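# Return the loose fork to the tray's fork slot

## Task

Place the loose fork in the tray compartment that already holds forks. It may rest on top of them or next to them, but it must lie flat (not rolled onto its edge), point along the length of the slot, and have its handle facing the same end as the other forks' handles. Every item that started in the tray must still be in its own slot at the end, and nothing may be in the tray unless it sits with items of its own kind. The result only counts if it holds without the robot supporting it, so open the gripper and move the arm away before finishing. Nothing may be dropped or knocked off the table.

## Robot and tools

Robot: one six-joint arm with a parallel two-finger gripper. There is only one arm, so every command row describes that arm alone. Loose objects may occasionally get a small outside nudge.

Frame: the scene frame has its origin on the table surface directly under the arm's base; +z is up, +x forward, +y to the left when facing along +x. Distances are in metres. The arm base may sit slightly tilted relative to the table, and the reported hand position can be off, more so when the arm is stretched far out.

Tool execute_actions, argument actions: a list holding at most one item, or empty.
- Empty list: no command is sent; the current state is returned with camera pictures.
- Motion item {"rows": [...], "steps": N}: N is 1 to 15 control steps of 1/30 s each (default 15; an action needs at least 4). rows holds 1 to 15 rows; each row is applied for one step and the final row repeats if rows run out. Each row is exactly 7 numbers: six absolute joint target angles in radians in the order waist, shoulder, elbow, forearm roll, wrist pitch, wrist roll (the same order the Joint positions line uses), then the gripper opening. The angles are goals, not offsets. Ranges: waist -6.283 to 6.283, shoulder -2.059 to 2.094, elbow -3.927 to 0.192, forearm roll -6.283 to 6.283, wrist pitch -1.693 to 3.142, wrist roll -6.283 to 6.283. A target more than 0.010 rad beyond a range end, and further out than the current angle, gets the whole call rejected; true limits may differ from the listed ones by up to 0.010 rad, and targets beyond the true end are clipped there with a "joint sent to its limit" note (possibly about an earlier, still-running action). The opening is on a scale from -1 (closed) to +1 (fully open, 0.084 m between pads).
- Wait item {"steps": N} with no rows: N up to 300; returns once N steps have elapsed since the previous result, counting your reply time.
- pictures (true/false): request camera images; they come automatically only with an empty action list.

Motion limits: joint targets move at most 3.14 rad/s with a 0.16 s ramp up, all joints synchronised so they arrive together. Each step, a target is kept within 0.623 rad of the measured angle, and if targets would move the gripper more than 70 mm from where it is, they are all pulled back. So long moves need several calls.

Each motion result is taken 4 steps before the action ends; those steps run during your reply. Between calls the arm keeps heading for the last row sent until it stalls or a step is HELD.

Result lines: end_effector_position (m) and end_effector_quat_wxyz in the scene frame, with linear and angular velocities; Joint positions (rad, then pad gap in m) and Joint velocities; joint torques in the same order (offset, scaled, noisy, nonzero even in free air); grip_measured, the measured opening on the command scale. HELD marks steps where your row was partly or wholly not sent. "joint command not followed" means the clearance check altered or blocked targets (mounting blocks and posts count as the arm). MOTOR HOT appears from 65 °C; at 80 °C an OVER-TEMPERATURE FAULT brakes the arm until it cools.

Gripper geometry: fingers point along the gripper's +z and close along its y. The reported position is the point between the pads when closed, about 2 cm behind the fingertips; closing pushes the tips about 10 mm further along +z.

Gripping: to hold something, keep commanding an opening clearly below grip_measured; a larger gap squeezes harder, up to about 24 N per pad for objects to about 6 cm. Commanding -1 gives full force on parts at least about 0.5 mm thick, less on thinner ones. Echoing grip_measured back still presses lightly. A fast close can slam harder than intended.

Torque fault: if contact torque reaches a joint's load limit (waist 47.5, shoulder 47.5, elbow 28.5, forearm roll 28.5, wrist pitch 19, wrist roll 19 N m, held weight included), the arm stops, backs that joint off slightly, pauses 10 s and drops the rest of the call. Holding loads also heats motors.

Tool zoom_image: camera (cam_head_left, cam_head_right, cam_high, cam_low, cam_wrist) and region [x0, y0, x1, y1] in that camera's pixels, origin top-left, at most 504 x 504; returns an enlarged view of its latest image. All images are 672x504. Calibration data (intrinsics, distortion, world-to-camera transforms) was given for each camera; actual cameras may deviate by a couple of degrees and several millimetres, and the wrist camera pose follows the reported joints.

Tool finished_scene: argument scene, the number of the current scene. Replying with no tool call ends everything.

Avoid: dropping or letting things slip, slamming into objects, pressing hard into the table or tray, and pushing anything off the table. Release the fork and lift clear before finishing.

Each tool is called after ">>>" as a command line: name --argument value for each argument, lists and objects as JSON in quotes; but a table of rows of numbers goes row by row, as --pt "numbers of a row", without its own name.

## Session

>>> execute_actions --actions '[]'

Scene clock: 0.00 s of 4500.00 s.
end_effector_position=(+0.4390, +0.0903, +0.3418) grip_measured=+1.00 end_effector_quat_wxyz=(-0.293, +0.852, +0.423, +0.098) end_effector_velocity=(-0.000, -0.000, +0.000) end_effector_angular_velocity=(+0.001, +0.001, -0.000)
Joint positions: [-0.365  0.06  -1.123  0.806  1.595 -1.581  0.084]
Joint velocities: [-0.001 -0.     0.    -0.     0.001  0.    -0.   ]
Joint torques (N m, as the arm reports them, + toward a larger angle): no reading

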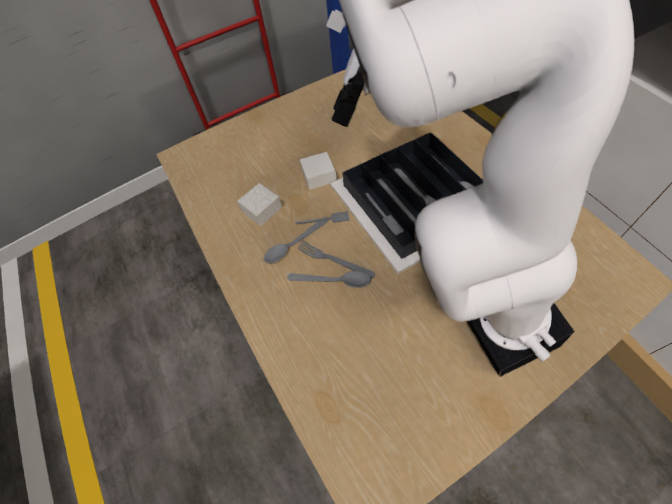

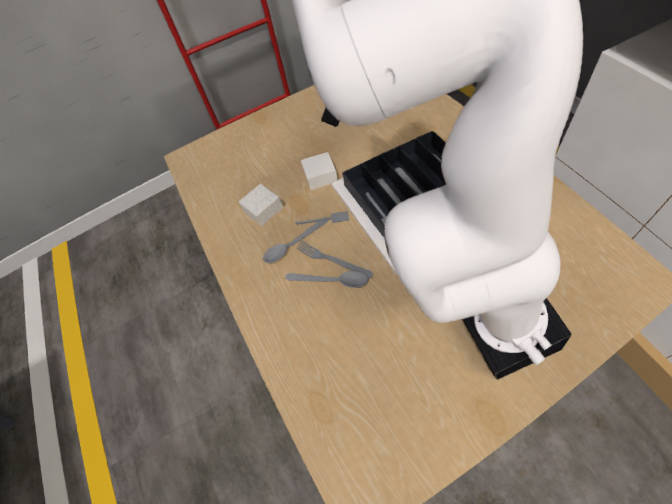

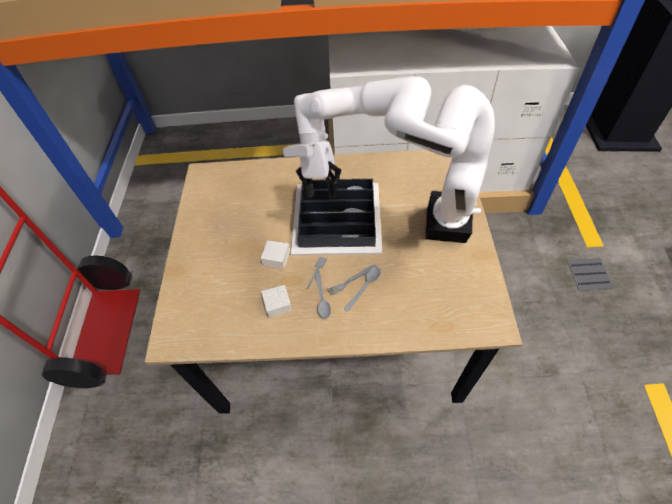

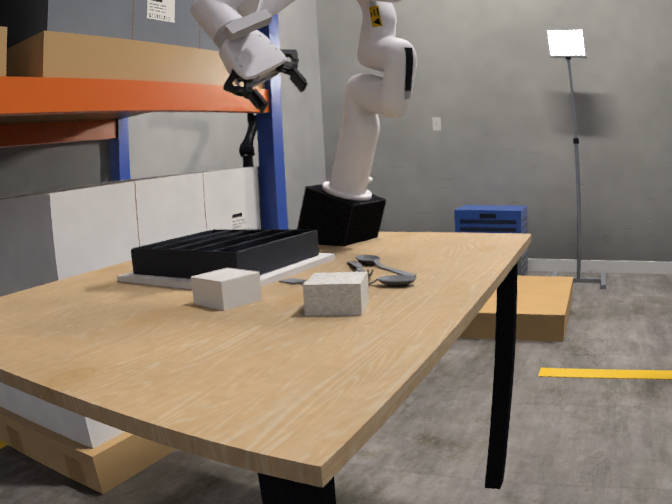

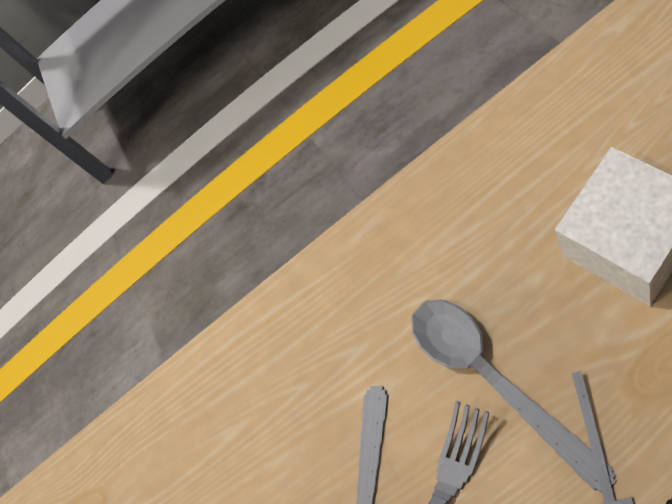

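>>> execute_actions --actions '[{"rows":[[0.3,0.06,-1.123,0,1.063,0,1]]}]' --pictures false

>>> execute_actions --actions '[{"steps":25}]' --pictures true

Scene clock: 0.77 s of 4500.00 s.
end_effector_position=(+0.4444, +0.1208, +0.2693) grip_measured=+1.00 end_effector_quat_wxyz=(-0.100, +0.887, +0.443, -0.084) end_effector_velocity=(+0.071, +0.105, -0.180) end_effector_angular_velocity=(-2.119, -0.033, +0.218)
Joint positions: [-0.009  0.06  -1.123  0.414  1.308 -1.182  0.084]
Joint velocities: [ 1.334 -0.001  0.001 -1.742 -1.041  1.941  0.   ]
Joint torques (N m, as the arm reports them, + toward a larger angle): [ -5.6  -22.74 -16.1   -1.21  -0.57   0.44]
Steps of this call (steps 1 to 12: nothing new was sent; steps 13 to 23: the first 11 steps of this action). Readings (joint positions):
13: [-0.365 0.060 -1.123 0.806 1.595 -1.581]
14: [-0.362 0.060 -1.123 0.802 1.592 -1.577]
16: [-0.327 0.060 -1.124 0.763 1.557 -1.537]
20: [-0.146 0.060 -1.123 0.582 1.415 -1.356]
23: the state above

Scene clock: 1.60 s of 4500.00 s.
end_effector_position=(+0.4778, +0.1715, +0.2449) grip_measured=+1.00 end_effector_quat_wxyz=(+0.151, +0.979, +0.126, -0.050) end_effector_velocity=(-0.000, +0.001, -0.000) end_effector_angular_velocity=(-0.004, -0.009, -0.023)
Joint positions: [ 0.299  0.06  -1.123  0.     1.063 -0.003  0.084]
Joint velocities: [ 0.004  0.    -0.    -0.003 -0.001  0.03   0.   ]
Joint torques (N m, as the arm reports them, + toward a larger angle): [ -4.29 -24.58 -16.44  -1.5   -0.71  -0.06]
Kept back: nothing.
Steps of this call (steps 1 to 4: the last 4 steps of your previous action; steps 5 to 25: the robot went on to your last target). Readings (joint positions):
1: [0.034 0.060 -1.123 0.356 1.274 -1.115]
2: [0.076 0.060 -1.123 0.301 1.241 -1.043]
4: [0.150 0.060 -1.123 0.202 1.183 -0.886]
8: [0.249 0.060 -1.123 0.070 1.105 -0.544]
25: the state above
camera_calibration (this result's frames):
cam_wrist: T_world_to_cam=[[0.262485, -0.921163, 0.287333, -0.00471058], [-0.963334, -0.233007, 0.133026, 0.540313], [-0.0555881, -0.311715, -0.948548, 0.442366], [0, 0, 0, 1]] pos_world=[0.546328, 0.25945, 0.349083]

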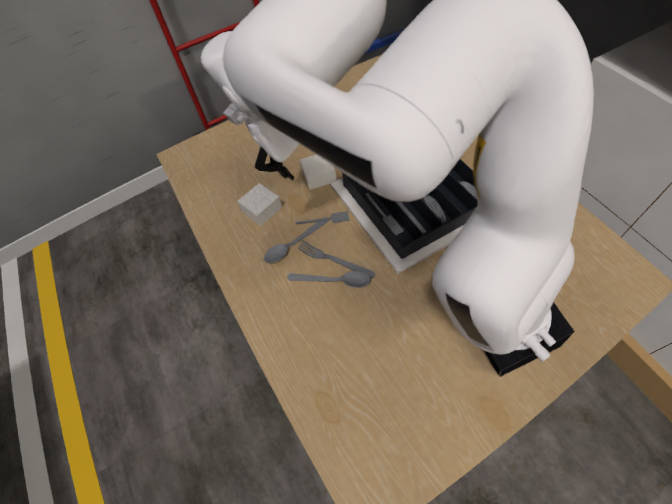

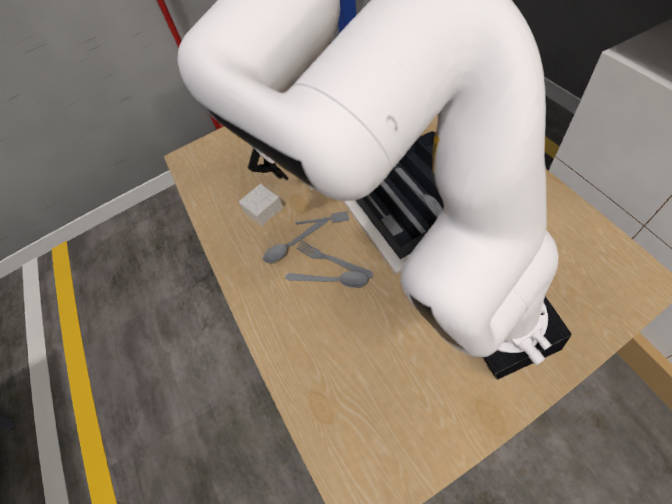

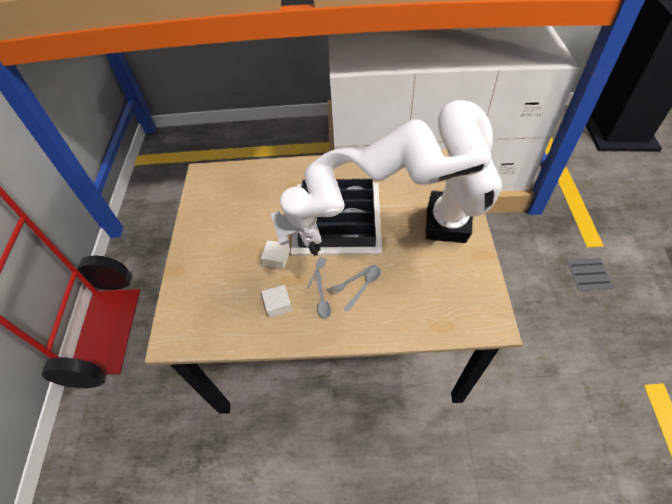

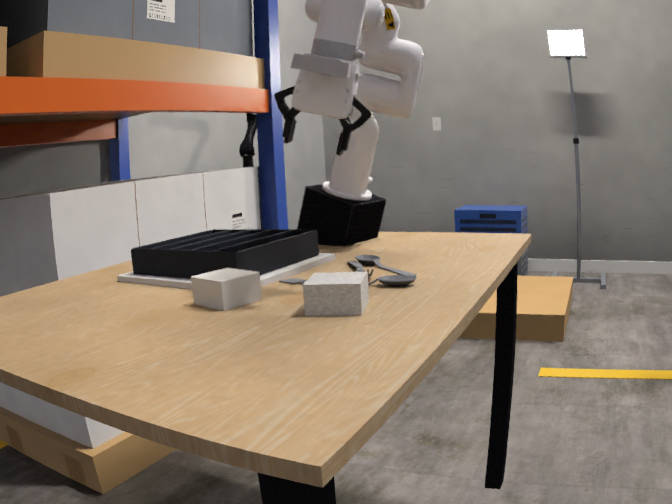

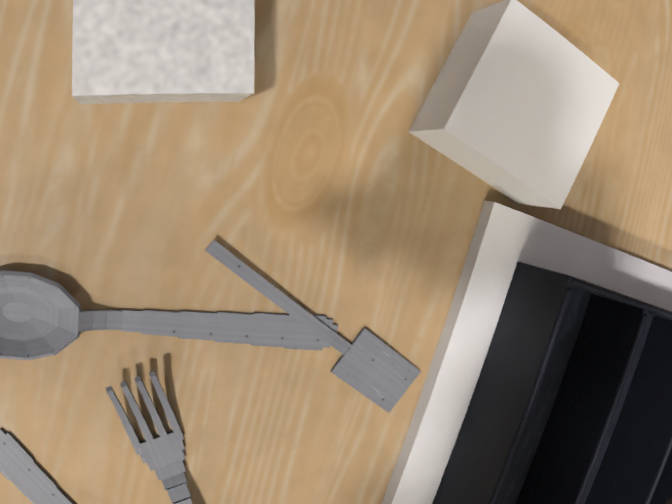

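>>> zoom_image --camera "cam_high" --region '[260,170,420,330]'

>>> zoom_image --camera "cam_head_left" --region '[250,130,500,310]'

Region (260, 170, 420, 330) of cam_high's 672x504 image, scaled by 3.150, with more detail than that image has.

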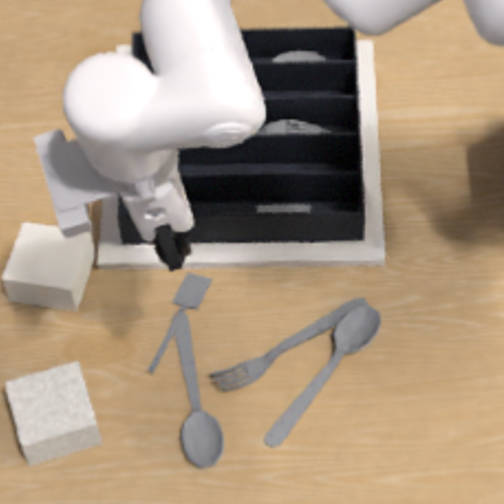

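Region (250, 130, 500, 310) of cam_head_left's 672x504 image, scaled by 2.016, with more detail than that image has; it fills the top 363 rows of this view, and the rest is white.

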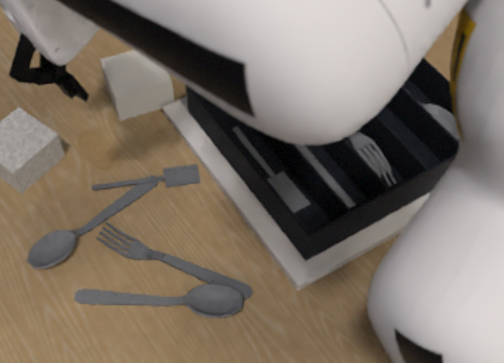

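>>> execute_actions --actions '[{"rows":[[0.575,0.1,-0.62,1.17,0.255,-1.09,-0.2]]}]'

>>> execute_actions --actions '[{"rows":[[0.575,0.21,-0.59,1.17,0.255,-1.09,-0.2]]}]'

>>> execute_actions --actions '[{"steps":10}]' --pictures true

Scene clock: 3.23 s of 4500.00 s.
end_effector_position=(+0.4401, +0.2307, +0.1617) grip_measured=-0.21 end_effector_quat_wxyz=(+0.041, +0.973, +0.222, -0.034) end_effector_velocity=(-0.111, +0.203, -0.272) end_effector_angular_velocity=(+0.950, -0.266, +0.663)
Joint positions: [ 0.412  0.076 -0.919  0.289  0.774 -0.29   0.035]
Joint velocities: [ 0.458  0.059  0.822  1.448 -1.414 -1.445 -0.   ]
Joint torques (N m, as the arm reports them, + toward a larger angle): [ -4.23 -22.27 -12.5   -0.1   -0.81  -0.05]
Steps of this call (steps 1 to 30: the robot went on to your last target; steps 31 to 38: nothing new was sent; steps 39 to 49: the first 11 steps of this action). Readings (joint positions):
39: [0.300 0.060 -1.123 0.000 1.063 -0.000]
40: [0.301 0.060 -1.121 0.004 1.059 -0.004]
42: [0.316 0.060 -1.094 0.040 1.020 -0.042]
46: [0.370 0.071 -0.994 0.167 0.896 -0.167]
49: the state above

Scene clock: 3.73 s of 4500.00 s.
end_effector_position=(+0.3672, +0.1985, +0.0497) grip_measured=-0.22 end_effector_quat_wxyz=(-0.016, +0.967, +0.254, +0.032) end_effector_velocity=(-0.109, -0.126, -0.095) end_effector_angular_velocity=(-0.174, +0.043, -0.148)
Joint positions: [ 0.566  0.193 -0.609  1.105  0.283 -1.039  0.035]
Joint velocities: [ 0.089  0.189  0.217  0.645 -0.274 -0.498 -0.   ]
Joint torques (N m, as the arm reports them, + toward a larger angle): [ -3.23 -24.71 -11.75  -1.85  -0.96   0.45]
Steps of this call (steps 1 to 4: the last 4 steps of your previous action; steps 5 to 15: the first 11 steps of this action). Readings (joint positions):
5: [0.496 0.089 -0.766 0.615 0.510 -0.615]
6: [0.511 0.092 -0.737 0.694 0.462 -0.694]
8: [0.530 0.109 -0.696 0.831 0.395 -0.830]
12: [0.552 0.165 -0.640 1.009 0.324 -0.966]
15: the state above

Scene clock: 4.07 s of 4500.00 s.
end_effector_position=(+0.3590, +0.1878, +0.0426) grip_measured=-0.22 end_effector_quat_wxyz=(-0.008, +0.968, +0.248, +0.031) end_effector_velocity=(-0.006, -0.006, -0.005) end_effector_angular_velocity=(-0.010, +0.006, -0.006)
Joint positions: [ 0.574  0.209 -0.592  1.167  0.256 -1.088  0.035]
Joint velocities: [ 0.005  0.009  0.011  0.025 -0.01  -0.019  0.   ]
Joint torques (N m, as the arm reports them, + toward a larger angle): [ -2.33 -19.95  -8.1   -1.17  -1.15  -0.02]
Kept back: nothing.
Steps of this call (steps 1 to 4: the last 4 steps of your previous action; steps 5 to 10: the robot went on to your last target). Readings (joint positions):
1: [0.568 0.198 -0.603 1.123 0.275 -1.053]
2: [0.570 0.202 -0.599 1.136 0.270 -1.064]
4: [0.572 0.205 -0.596 1.152 0.262 -1.076]
8: [0.574 0.208 -0.593 1.165 0.257 -1.086]
10: the state above
camera_calibration (this result's frames):
cam_wrist: T_world_to_cam=[[0.481829, -0.876253, 0.00468917, 0.0245435], [-0.874123, -0.481018, -0.0673093, 0.479688], [0.0612355, 0.0283327, -0.997721, 0.145249], [0, 0, 0, 1]] pos_world=[0.398586, 0.24813, 0.17709]

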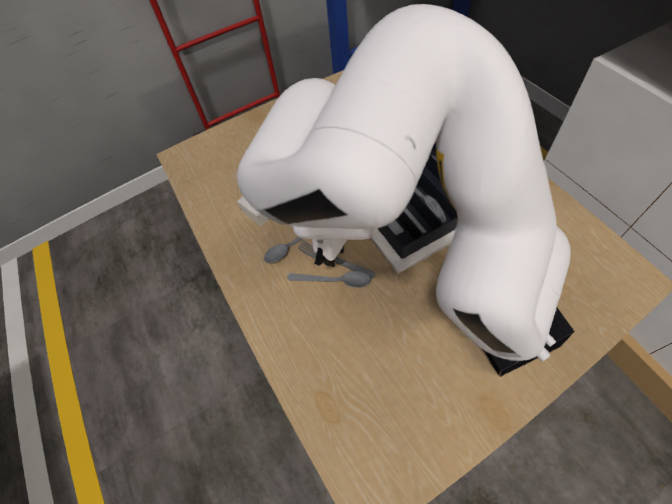

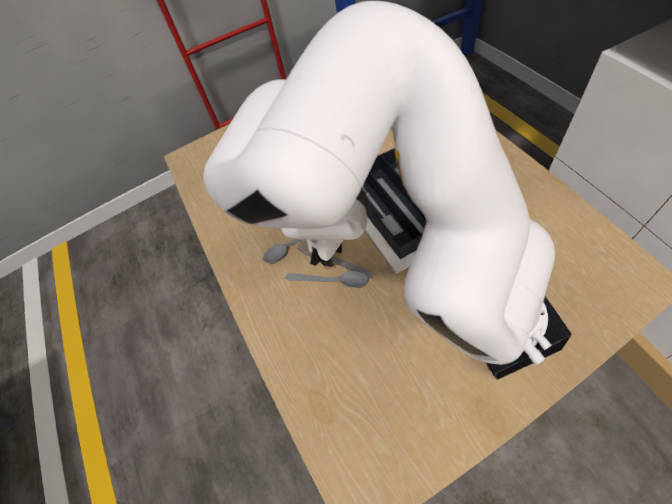

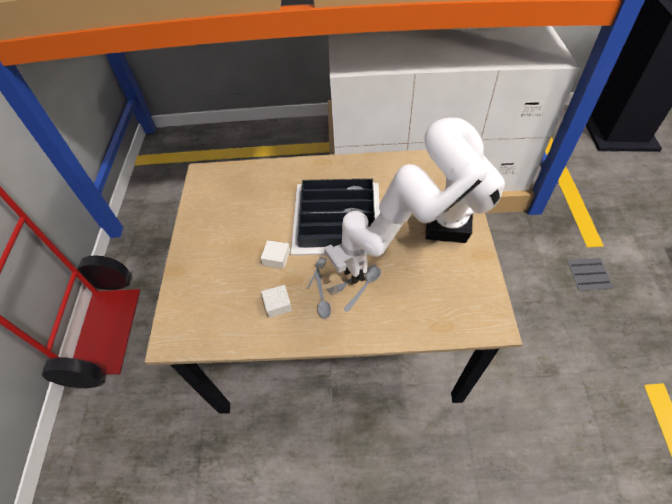

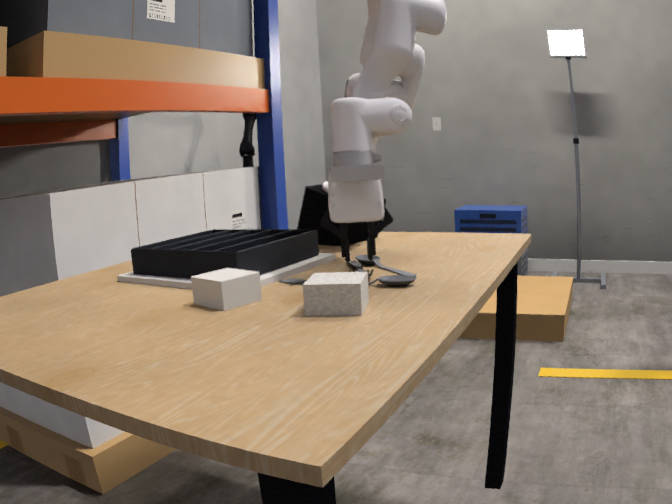

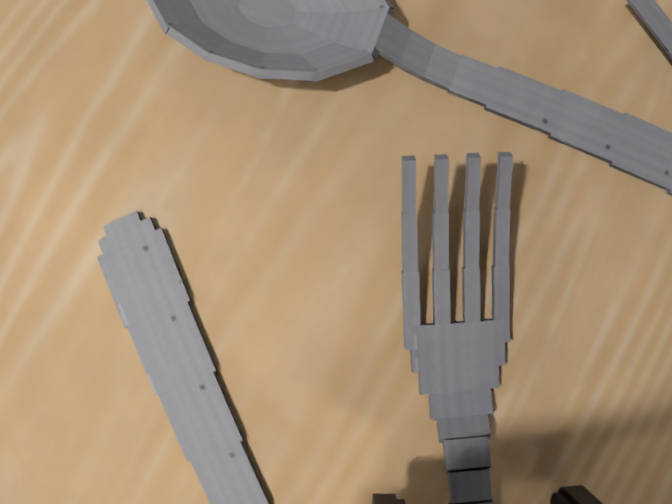

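>>> execute_actions --actions '[{"rows":[[0.575,0.265,-0.577,1.17,0.255,-1.09,-0.2]],"steps":12}]'

>>> execute_actions --actions '[{"rows":[[0.575,0.265,-0.577,1.17,0.255,-1.09,-0.6],[0.575,0.265,-0.577,1.17,0.255,-1.09,-0.8],[0.575,0.265,-0.577,1.17,0.255,-1.09,-1]]}]'

>>> execute_actions --actions '[{"rows":[[0.575,0.1,-0.7,1.17,0.255,-1.09,-1]]}]' --pictures true

Scene clock: 4.50 s of 4500.00 s.
end_effector_position=(+0.3392, +0.1703, +0.0243) grip_measured=-0.22 end_effector_quat_wxyz=(+0.002, +0.971, +0.241, +0.002) end_effector_velocity=(-0.022, -0.020, -0.024) end_effector_angular_velocity=(-0.042, +0.064, -0.017)
Joint positions: [ 0.575  0.258 -0.577  1.17   0.255 -1.09   0.035]
Joint velocities: [ 0.001  0.075  0.004 -0.    -0.002 -0.001  0.   ]
Joint torques (N m, as the arm reports them, + toward a larger angle): [ -2.63 -21.74  -7.66  -0.93  -1.08   0.18]
Steps of this call (steps 1 to 5: the robot went on to your last target; steps 6 to 13: the first 8 steps of this action). Readings (joint positions):
6: [0.575 0.210 -0.590 1.169 0.255 -1.090]
7: [0.575 0.212 -0.590 1.170 0.255 -1.090]
9: [0.575 0.232 -0.587 1.170 0.255 -1.090]
13: the state above

Scene clock: 5.00 s of 4500.00 s.
end_effector_position=(+0.3377, +0.1687, +0.0224) grip_measured=-0.69 end_effector_quat_wxyz=(+0.003, +0.971, +0.240, -0.001) end_effector_velocity=(-0.000, -0.000, -0.000) end_effector_angular_velocity=(+0.000, +0.001, -0.000)
Joint positions: [ 0.575  0.264 -0.577  1.17   0.255 -1.09   0.014]
Joint velocities: [-0.001  0.001 -0.     0.     0.001 -0.     0.   ]
Joint torques (N m, as the arm reports them, + toward a larger angle): [ -2.94 -19.19  -6.41  -0.41  -0.97  -0.02]
Steps of this call (steps 1 to 4: the last 4 steps of your previous action; steps 5 to 15: the first 11 steps of this action). Readings (joint positions):
5: [0.575 0.263 -0.578 1.170 0.255 -1.090]
6: [0.575 0.264 -0.578 1.170 0.255 -1.090]
8: [0.575 0.264 -0.577 1.170 0.255 -1.090]
12: [0.575 0.264 -0.577 1.170 0.255 -1.090]
15: the state above

Scene clock: 5.50 s of 4500.00 s.
end_effector_position=(+0.4132, +0.2345, +0.0882) grip_measured=-0.69 end_effector_quat_wxyz=(-0.031, +0.958, +0.265, +0.104) end_effector_velocity=(+0.195, +0.182, +0.221) end_effector_angular_velocity=(+0.324, -0.534, +0.153)
Joint positions: [ 0.575  0.135 -0.674  1.17   0.255 -1.09   0.014]
Joint velocities: [ 0.    -0.361 -0.28  -0.002 -0.006 -0.     0.   ]
Joint torques (N m, as the arm reports them, + toward a larger angle): [ -2.97 -17.67  -8.45  -1.28  -1.1    0.23]
Steps of this call (steps 1 to 4: the last 4 steps of your previous action; steps 5 to 15: the first 11 steps of this action). Readings (joint positions):
5: [0.575 0.264 -0.578 1.170 0.255 -1.090]
6: [0.575 0.262 -0.579 1.170 0.255 -1.090]
8: [0.575 0.239 -0.594 1.170 0.256 -1.090]
12: [0.575 0.176 -0.644 1.170 0.255 -1.090]
15: the state above
camera_calibration (this result's frames):
cam_wrist: T_world_to_cam=[[0.5136, -0.85803, 0.0000876965, 0.0220817], [-0.837322, -0.501227, -0.218322, 0.555491], [0.18737, 0.112056, -0.975877, 0.112433], [0, 0, 0, 1]] pos_world=[0.432717, 0.284775, 0.230995]

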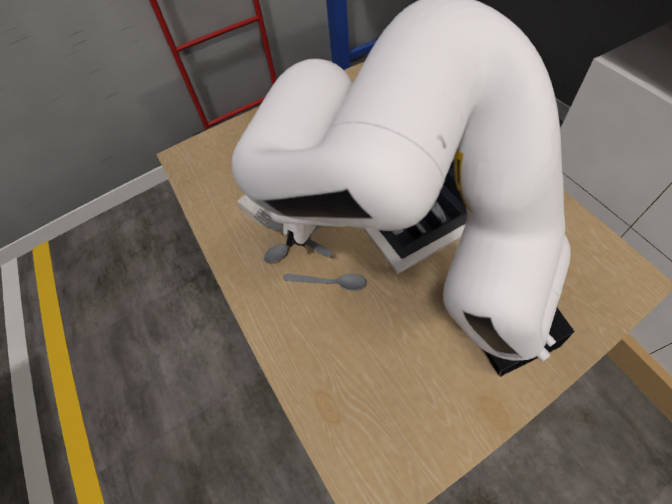

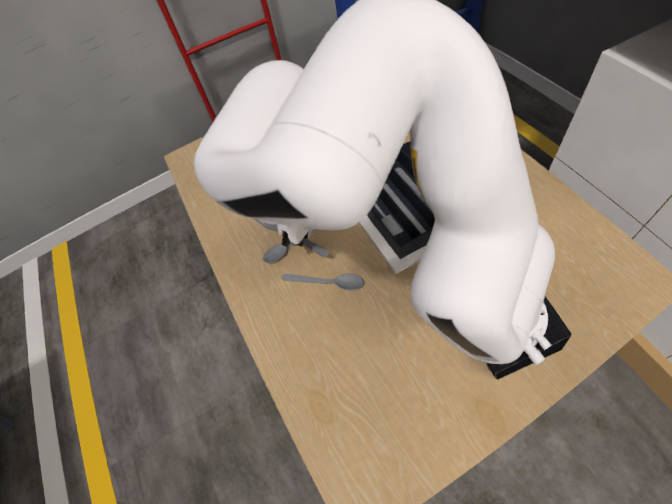

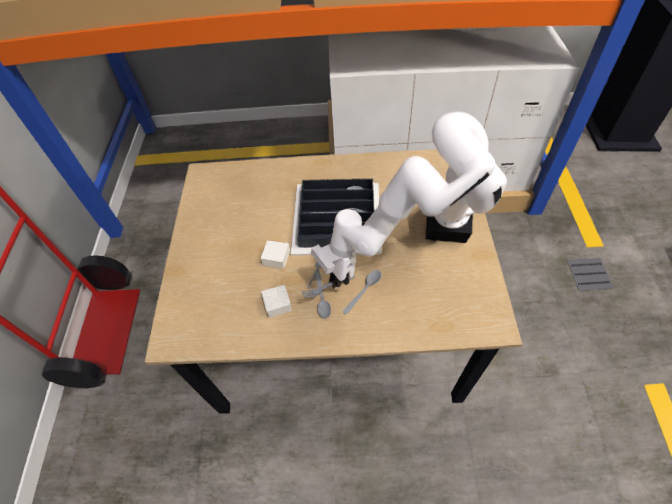

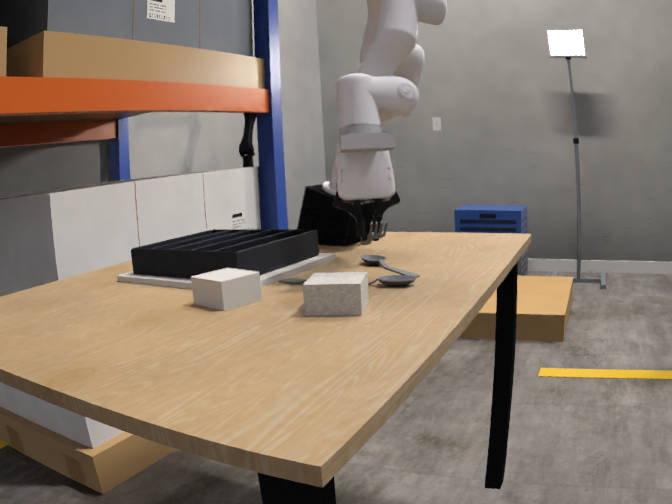

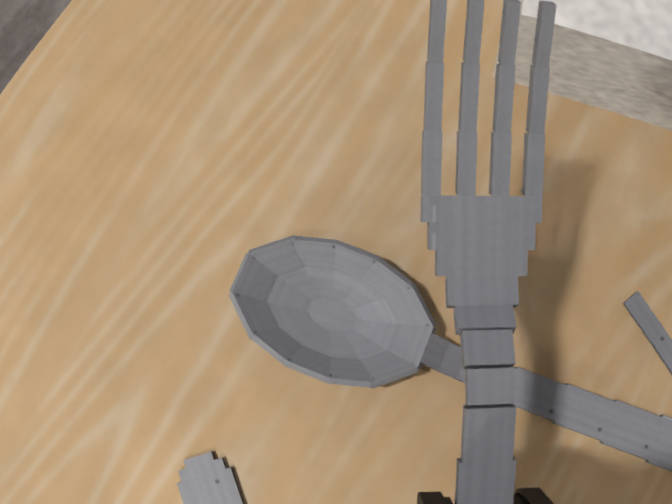

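>>> zoom_image --camera "cam_high" --region '[285,165,395,260]'

Region (285, 165, 395, 260) of cam_high's 672x504 image, scaled by 4.582, with more detail than that image has; it fills the top 435 rows of this view, and the rest is white.

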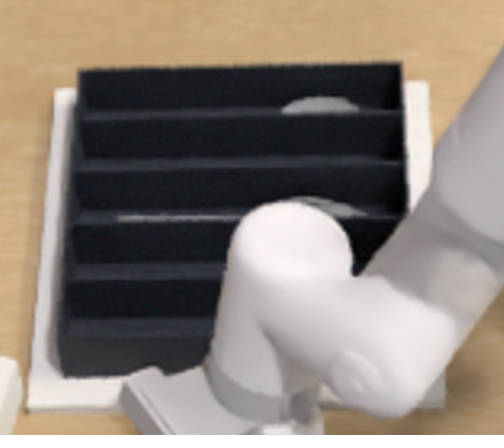

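>>> execute_actions --actions '[{"rows":[[0.2,0.1,-0.85,0.95,0.4,0.5,-1]]}]'

>>> execute_actions --actions '[{"rows":[[-0.263,0.3,-0.846,0.743,0.471,2.14,-1]]}]'

>>> execute_actions --actions '[{"rows":[[-0.263,0.44,-0.846,0.743,0.471,2.14,-1]]}]' --pictures true

Scene clock: 6.37 s of 4500.00 s.
end_effector_position=(+0.4910, +0.2009, +0.1519) grip_measured=-0.69 end_effector_quat_wxyz=(-0.059, +0.984, +0.066, +0.155) end_effector_velocity=(+0.181, -0.203, +0.150) end_effector_angular_velocity=(+0.482, +0.034, -1.801)
Joint positions: [ 0.381  0.1   -0.778  1.056  0.33  -0.712  0.014]
Joint velocities: [-0.661  0.002 -0.258 -0.388  0.258  1.736 -0.   ]
Joint torques (N m, as the arm reports them, + toward a larger angle): [ -3.34 -22.37 -12.68  -0.61  -1.18   0.56]
Steps of this call (steps 1 to 4: the last 4 steps of your previous action; steps 5 to 15: the robot went on to your last target; steps 16 to 26: the first 11 steps of this action). Readings (joint positions):
16: [0.575 0.101 -0.700 1.170 0.255 -1.090]
17: [0.573 0.101 -0.700 1.169 0.256 -1.086]
19: [0.552 0.101 -0.709 1.155 0.266 -1.046]
23: [0.450 0.100 -0.751 1.097 0.303 -0.870]
26: the state above

Scene clock: 6.87 s of 4500.00 s.
end_effector_position=(+0.5222, +0.0614, +0.1744) grip_measured=-0.69 end_effector_quat_wxyz=(-0.073, +0.916, -0.369, +0.137) end_effector_velocity=(-0.028, -0.331, -0.019) end_effector_angular_velocity=(+0.195, +0.191, -1.443)
Joint positions: [ 0.073  0.169 -0.833  0.898  0.41   0.05   0.014]
Joint velocities: [-0.628  0.24  -0.037 -0.296  0.117  1.097 -0.   ]
Joint torques (N m, as the arm reports them, + toward a larger angle): [ -5.94 -22.08 -13.44  -1.1   -1.54   0.16]
Steps of this call (steps 1 to 4: the last 4 steps of your previous action; steps 5 to 15: the first 11 steps of this action). Readings (joint positions):
5: [0.278 0.100 -0.819 0.996 0.369 -0.357]
6: [0.260 0.100 -0.825 0.986 0.376 -0.276]
8: [0.220 0.109 -0.831 0.965 0.384 -0.140]
12: [0.134 0.146 -0.830 0.926 0.399 -0.030]
15: the state above

Scene clock: 7.37 s of 4500.00 s.
end_effector_position=(+0.4655, -0.0798, +0.1232) grip_measured=-0.69 end_effector_quat_wxyz=(+0.044, -0.656, +0.751, -0.063) end_effector_velocity=(-0.158, -0.207, -0.136) end_effector_angular_velocity=(+0.381, +0.283, -2.577)
Joint positions: [-0.188  0.36  -0.843  0.778  0.457  0.795  0.014]
Joint velocities: [-0.405  0.43  -0.021 -0.186  0.07   2.252  0.   ]
Joint torques (N m, as the arm reports them, + toward a larger angle): [ -4.62 -24.39 -11.93  -1.2   -1.09   0.72]
Steps of this call (steps 1 to 4: the last 4 steps of your previous action; steps 5 to 15: the first 11 steps of this action). Readings (joint positions):
5: [-0.035 0.212 -0.837 0.848 0.430 0.258]
6: [-0.055 0.221 -0.838 0.839 0.433 0.304]
8: [-0.089 0.249 -0.841 0.824 0.439 0.393]
12: [-0.146 0.316 -0.841 0.797 0.450 0.596]
15: the state above
camera_calibration (this result's frames):
cam_wrist: T_world_to_cam=[[-0.980311, 0.130953, -0.147791, 0.518122], [0.135321, 0.990603, -0.0198566, 0.0912224], [0.143802, -0.0394648, -0.988819, 0.181725], [0, 0, 0, 1]] pos_world=[0.469444, -0.151043, 0.258079]

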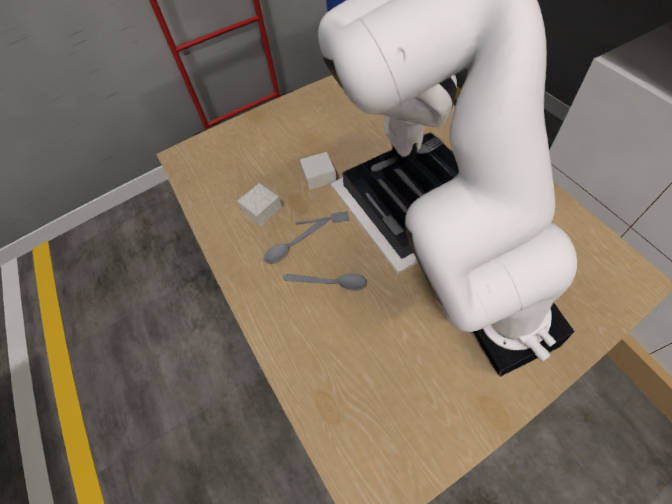

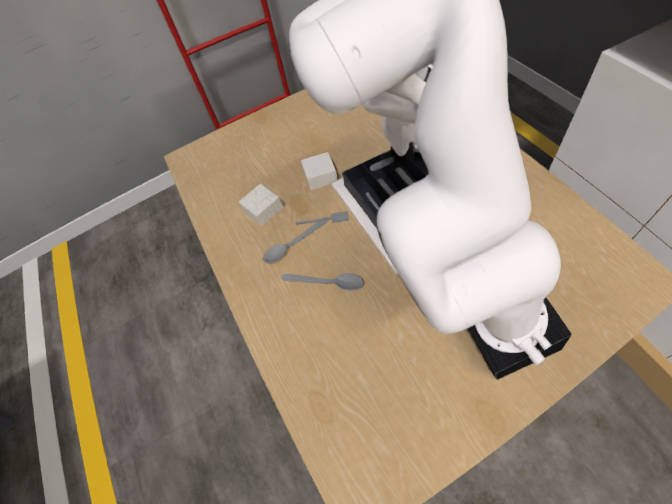

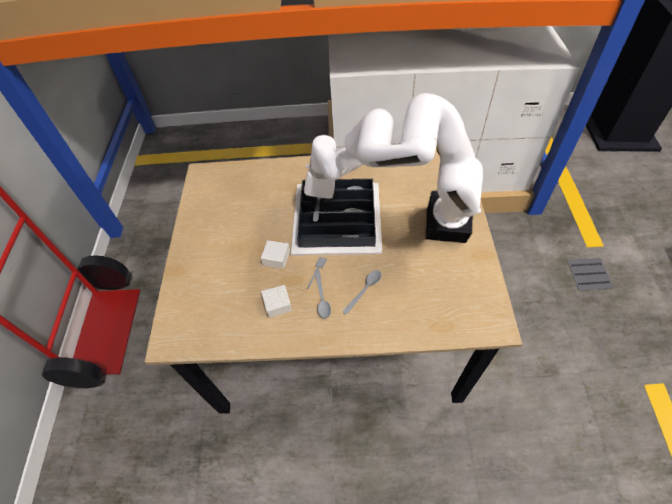

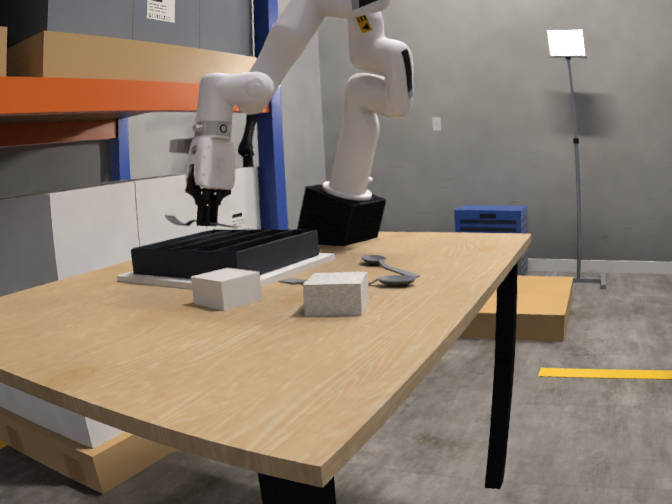

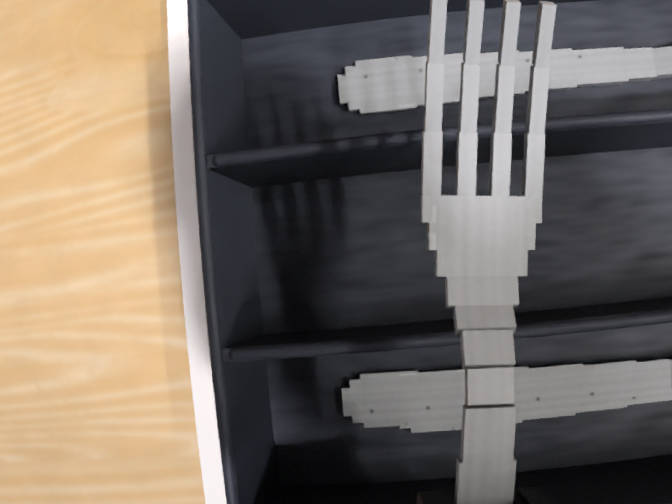

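>>> execute_actions --actions '[{"steps":20}]' --pictures true

Scene clock: 8.03 s of 4500.00 s.
end_effector_position=(+0.4336, -0.1155, +0.0982) grip_measured=-0.69 end_effector_quat_wxyz=(+0.039, -0.026, +0.999, -0.016) end_effector_velocity=(-0.002, -0.002, -0.001) end_effector_angular_velocity=(+0.020, -0.005, -0.253)
Joint positions: [-0.263  0.439 -0.846  0.743  0.471  2.114  0.014]
Joint velocities: [-0.004  0.003  0.    -0.001  0.     0.25   0.   ]
Joint torques (N m, as the arm reports them, + toward a larger angle): [ -5.23 -23.55 -11.8   -1.35  -1.31  -0.14]
Kept back: nothing.
Steps of this call (steps 1 to 4: the last 4 steps of your previous action; steps 5 to 20: the robot went on to your last target). Readings (joint positions):
1: [-0.201 0.374 -0.843 0.772 0.460 0.874]
2: [-0.213 0.387 -0.844 0.766 0.462 0.956]
4: [-0.234 0.409 -0.844 0.757 0.466 1.127]
8: [-0.254 0.431 -0.845 0.747 0.469 1.473]
20: the state above
camera_calibration (this result's frames):
cam_wrist: T_world_to_cam=[[-0.0523518, 0.998149, -0.0309493, 0.17412], [0.99584, 0.0544952, 0.073033, -0.359974], [0.0745844, -0.0269971, -0.996849, 0.192442], [0, 0, 0, 1]] pos_world=[0.353239, -0.148985, 0.223514]

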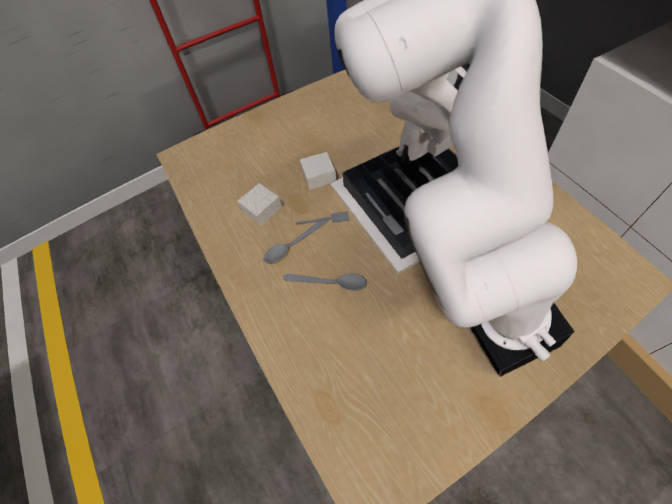

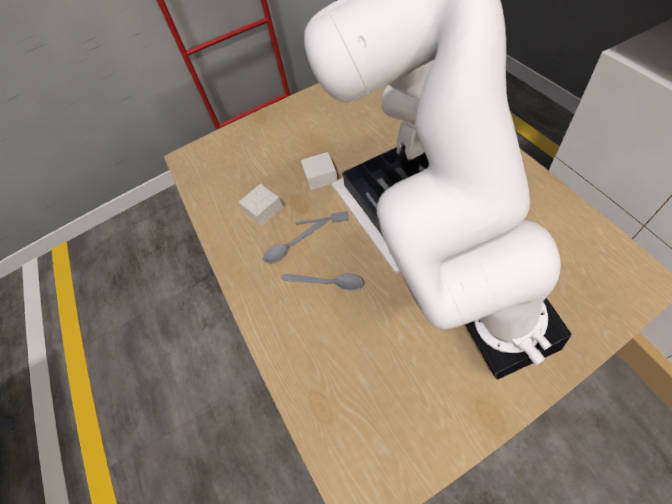

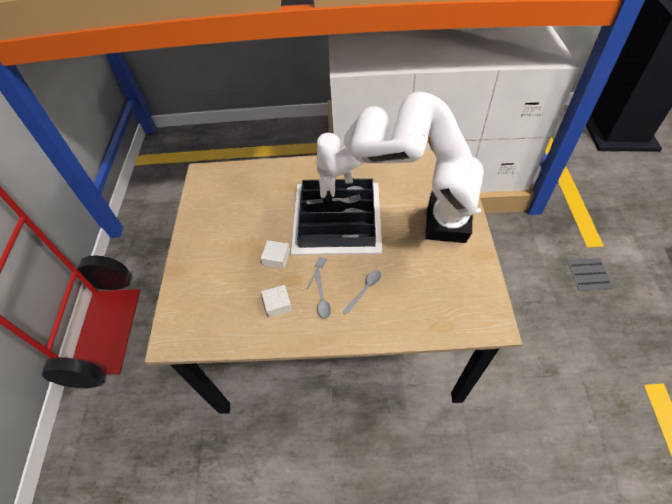

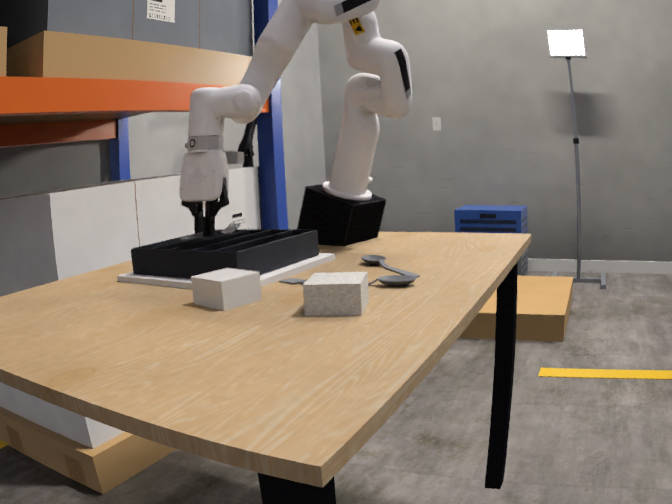

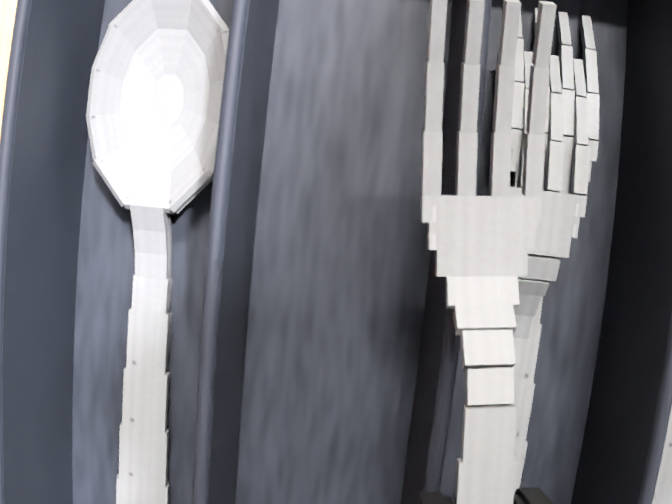

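>>> execute_actions --actions '[{"rows":[[-0.245,0.515,-0.846,0.743,0.471,2.14,-1]]}]' --pictures true

Scene clock: 8.53 s of 4500.00 s.
end_effector_position=(+0.4281, -0.1153, +0.0823) grip_measured=-0.69 end_effector_quat_wxyz=(+0.025, -0.014, +0.999, -0.014) end_effector_velocity=(+0.000, +0.005, -0.001) end_effector_angular_velocity=(-0.002, +0.002, +0.009)
Joint positions: [-0.252  0.482 -0.858  0.742  0.465  2.14   0.014]
Joint velocities: [ 0.011 -0.005  0.006  0.    -0.004  0.002  0.001]
Joint torques (N m, as the arm reports them, + toward a larger angle): [ 9.13 18.62  6.24  0.08  4.02  0.25]
Steps of this call (steps 1 to 4: the robot went on to your last target; steps 5 to 15: the first 11 steps of this action). Readings (joint positions):
5: [-0.263 0.440 -0.846 0.743 0.471 2.135]
6: [-0.262 0.443 -0.847 0.743 0.471 2.136]
8: [-0.256 0.466 -0.849 0.743 0.470 2.138]
12: [-0.254 0.482 -0.859 0.742 0.466 2.140]
15: the state above
camera_calibration (this result's frames):
cam_wrist: T_world_to_cam=[[-0.0286138, 0.999299, -0.0241206, 0.162625], [0.998481, 0.0297103, 0.0463992, -0.355159], [0.0470833, -0.0227563, -0.998632, 0.189412], [0, 0, 0, 1]] pos_world=[0.350355, -0.147649, 0.209554]

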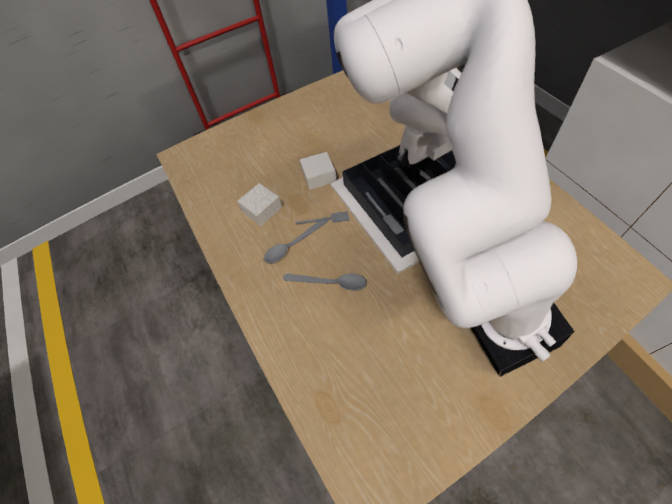

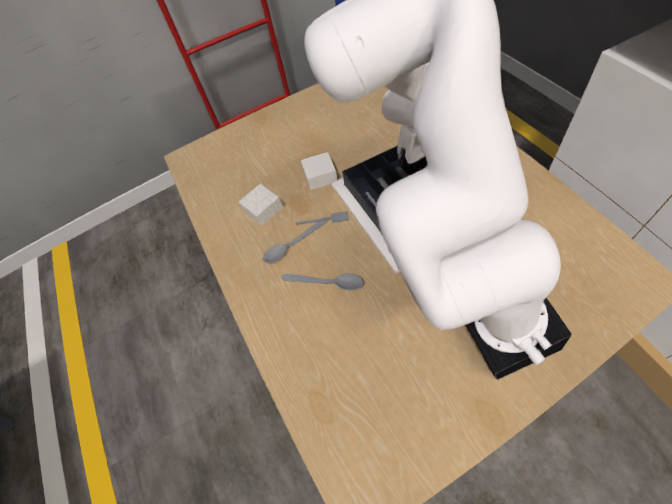

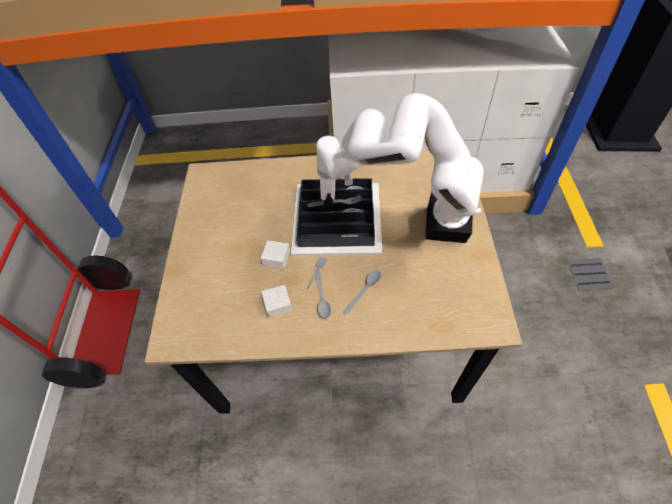

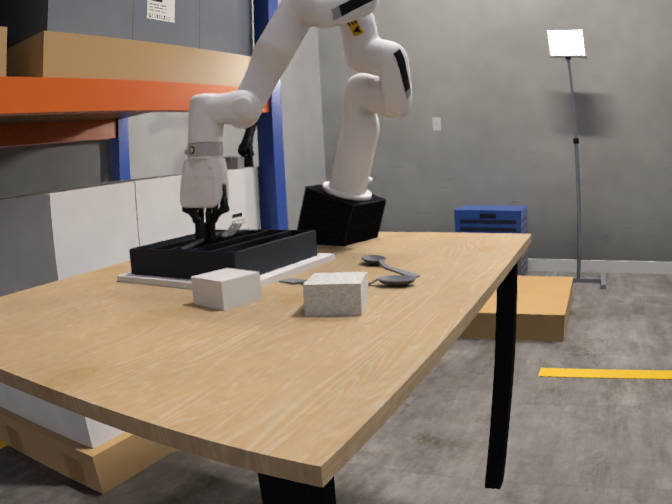

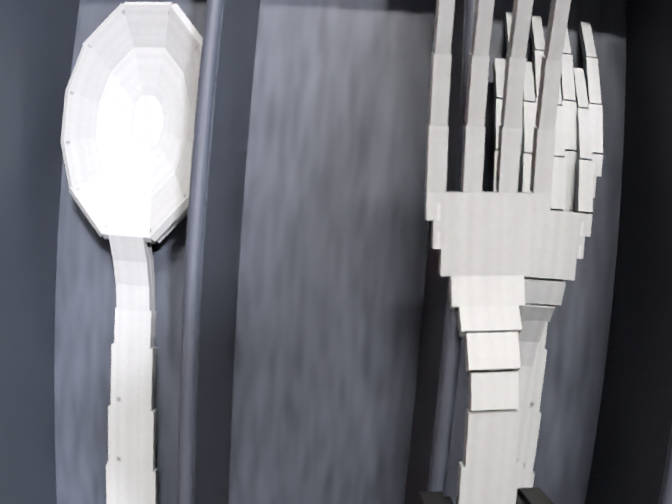

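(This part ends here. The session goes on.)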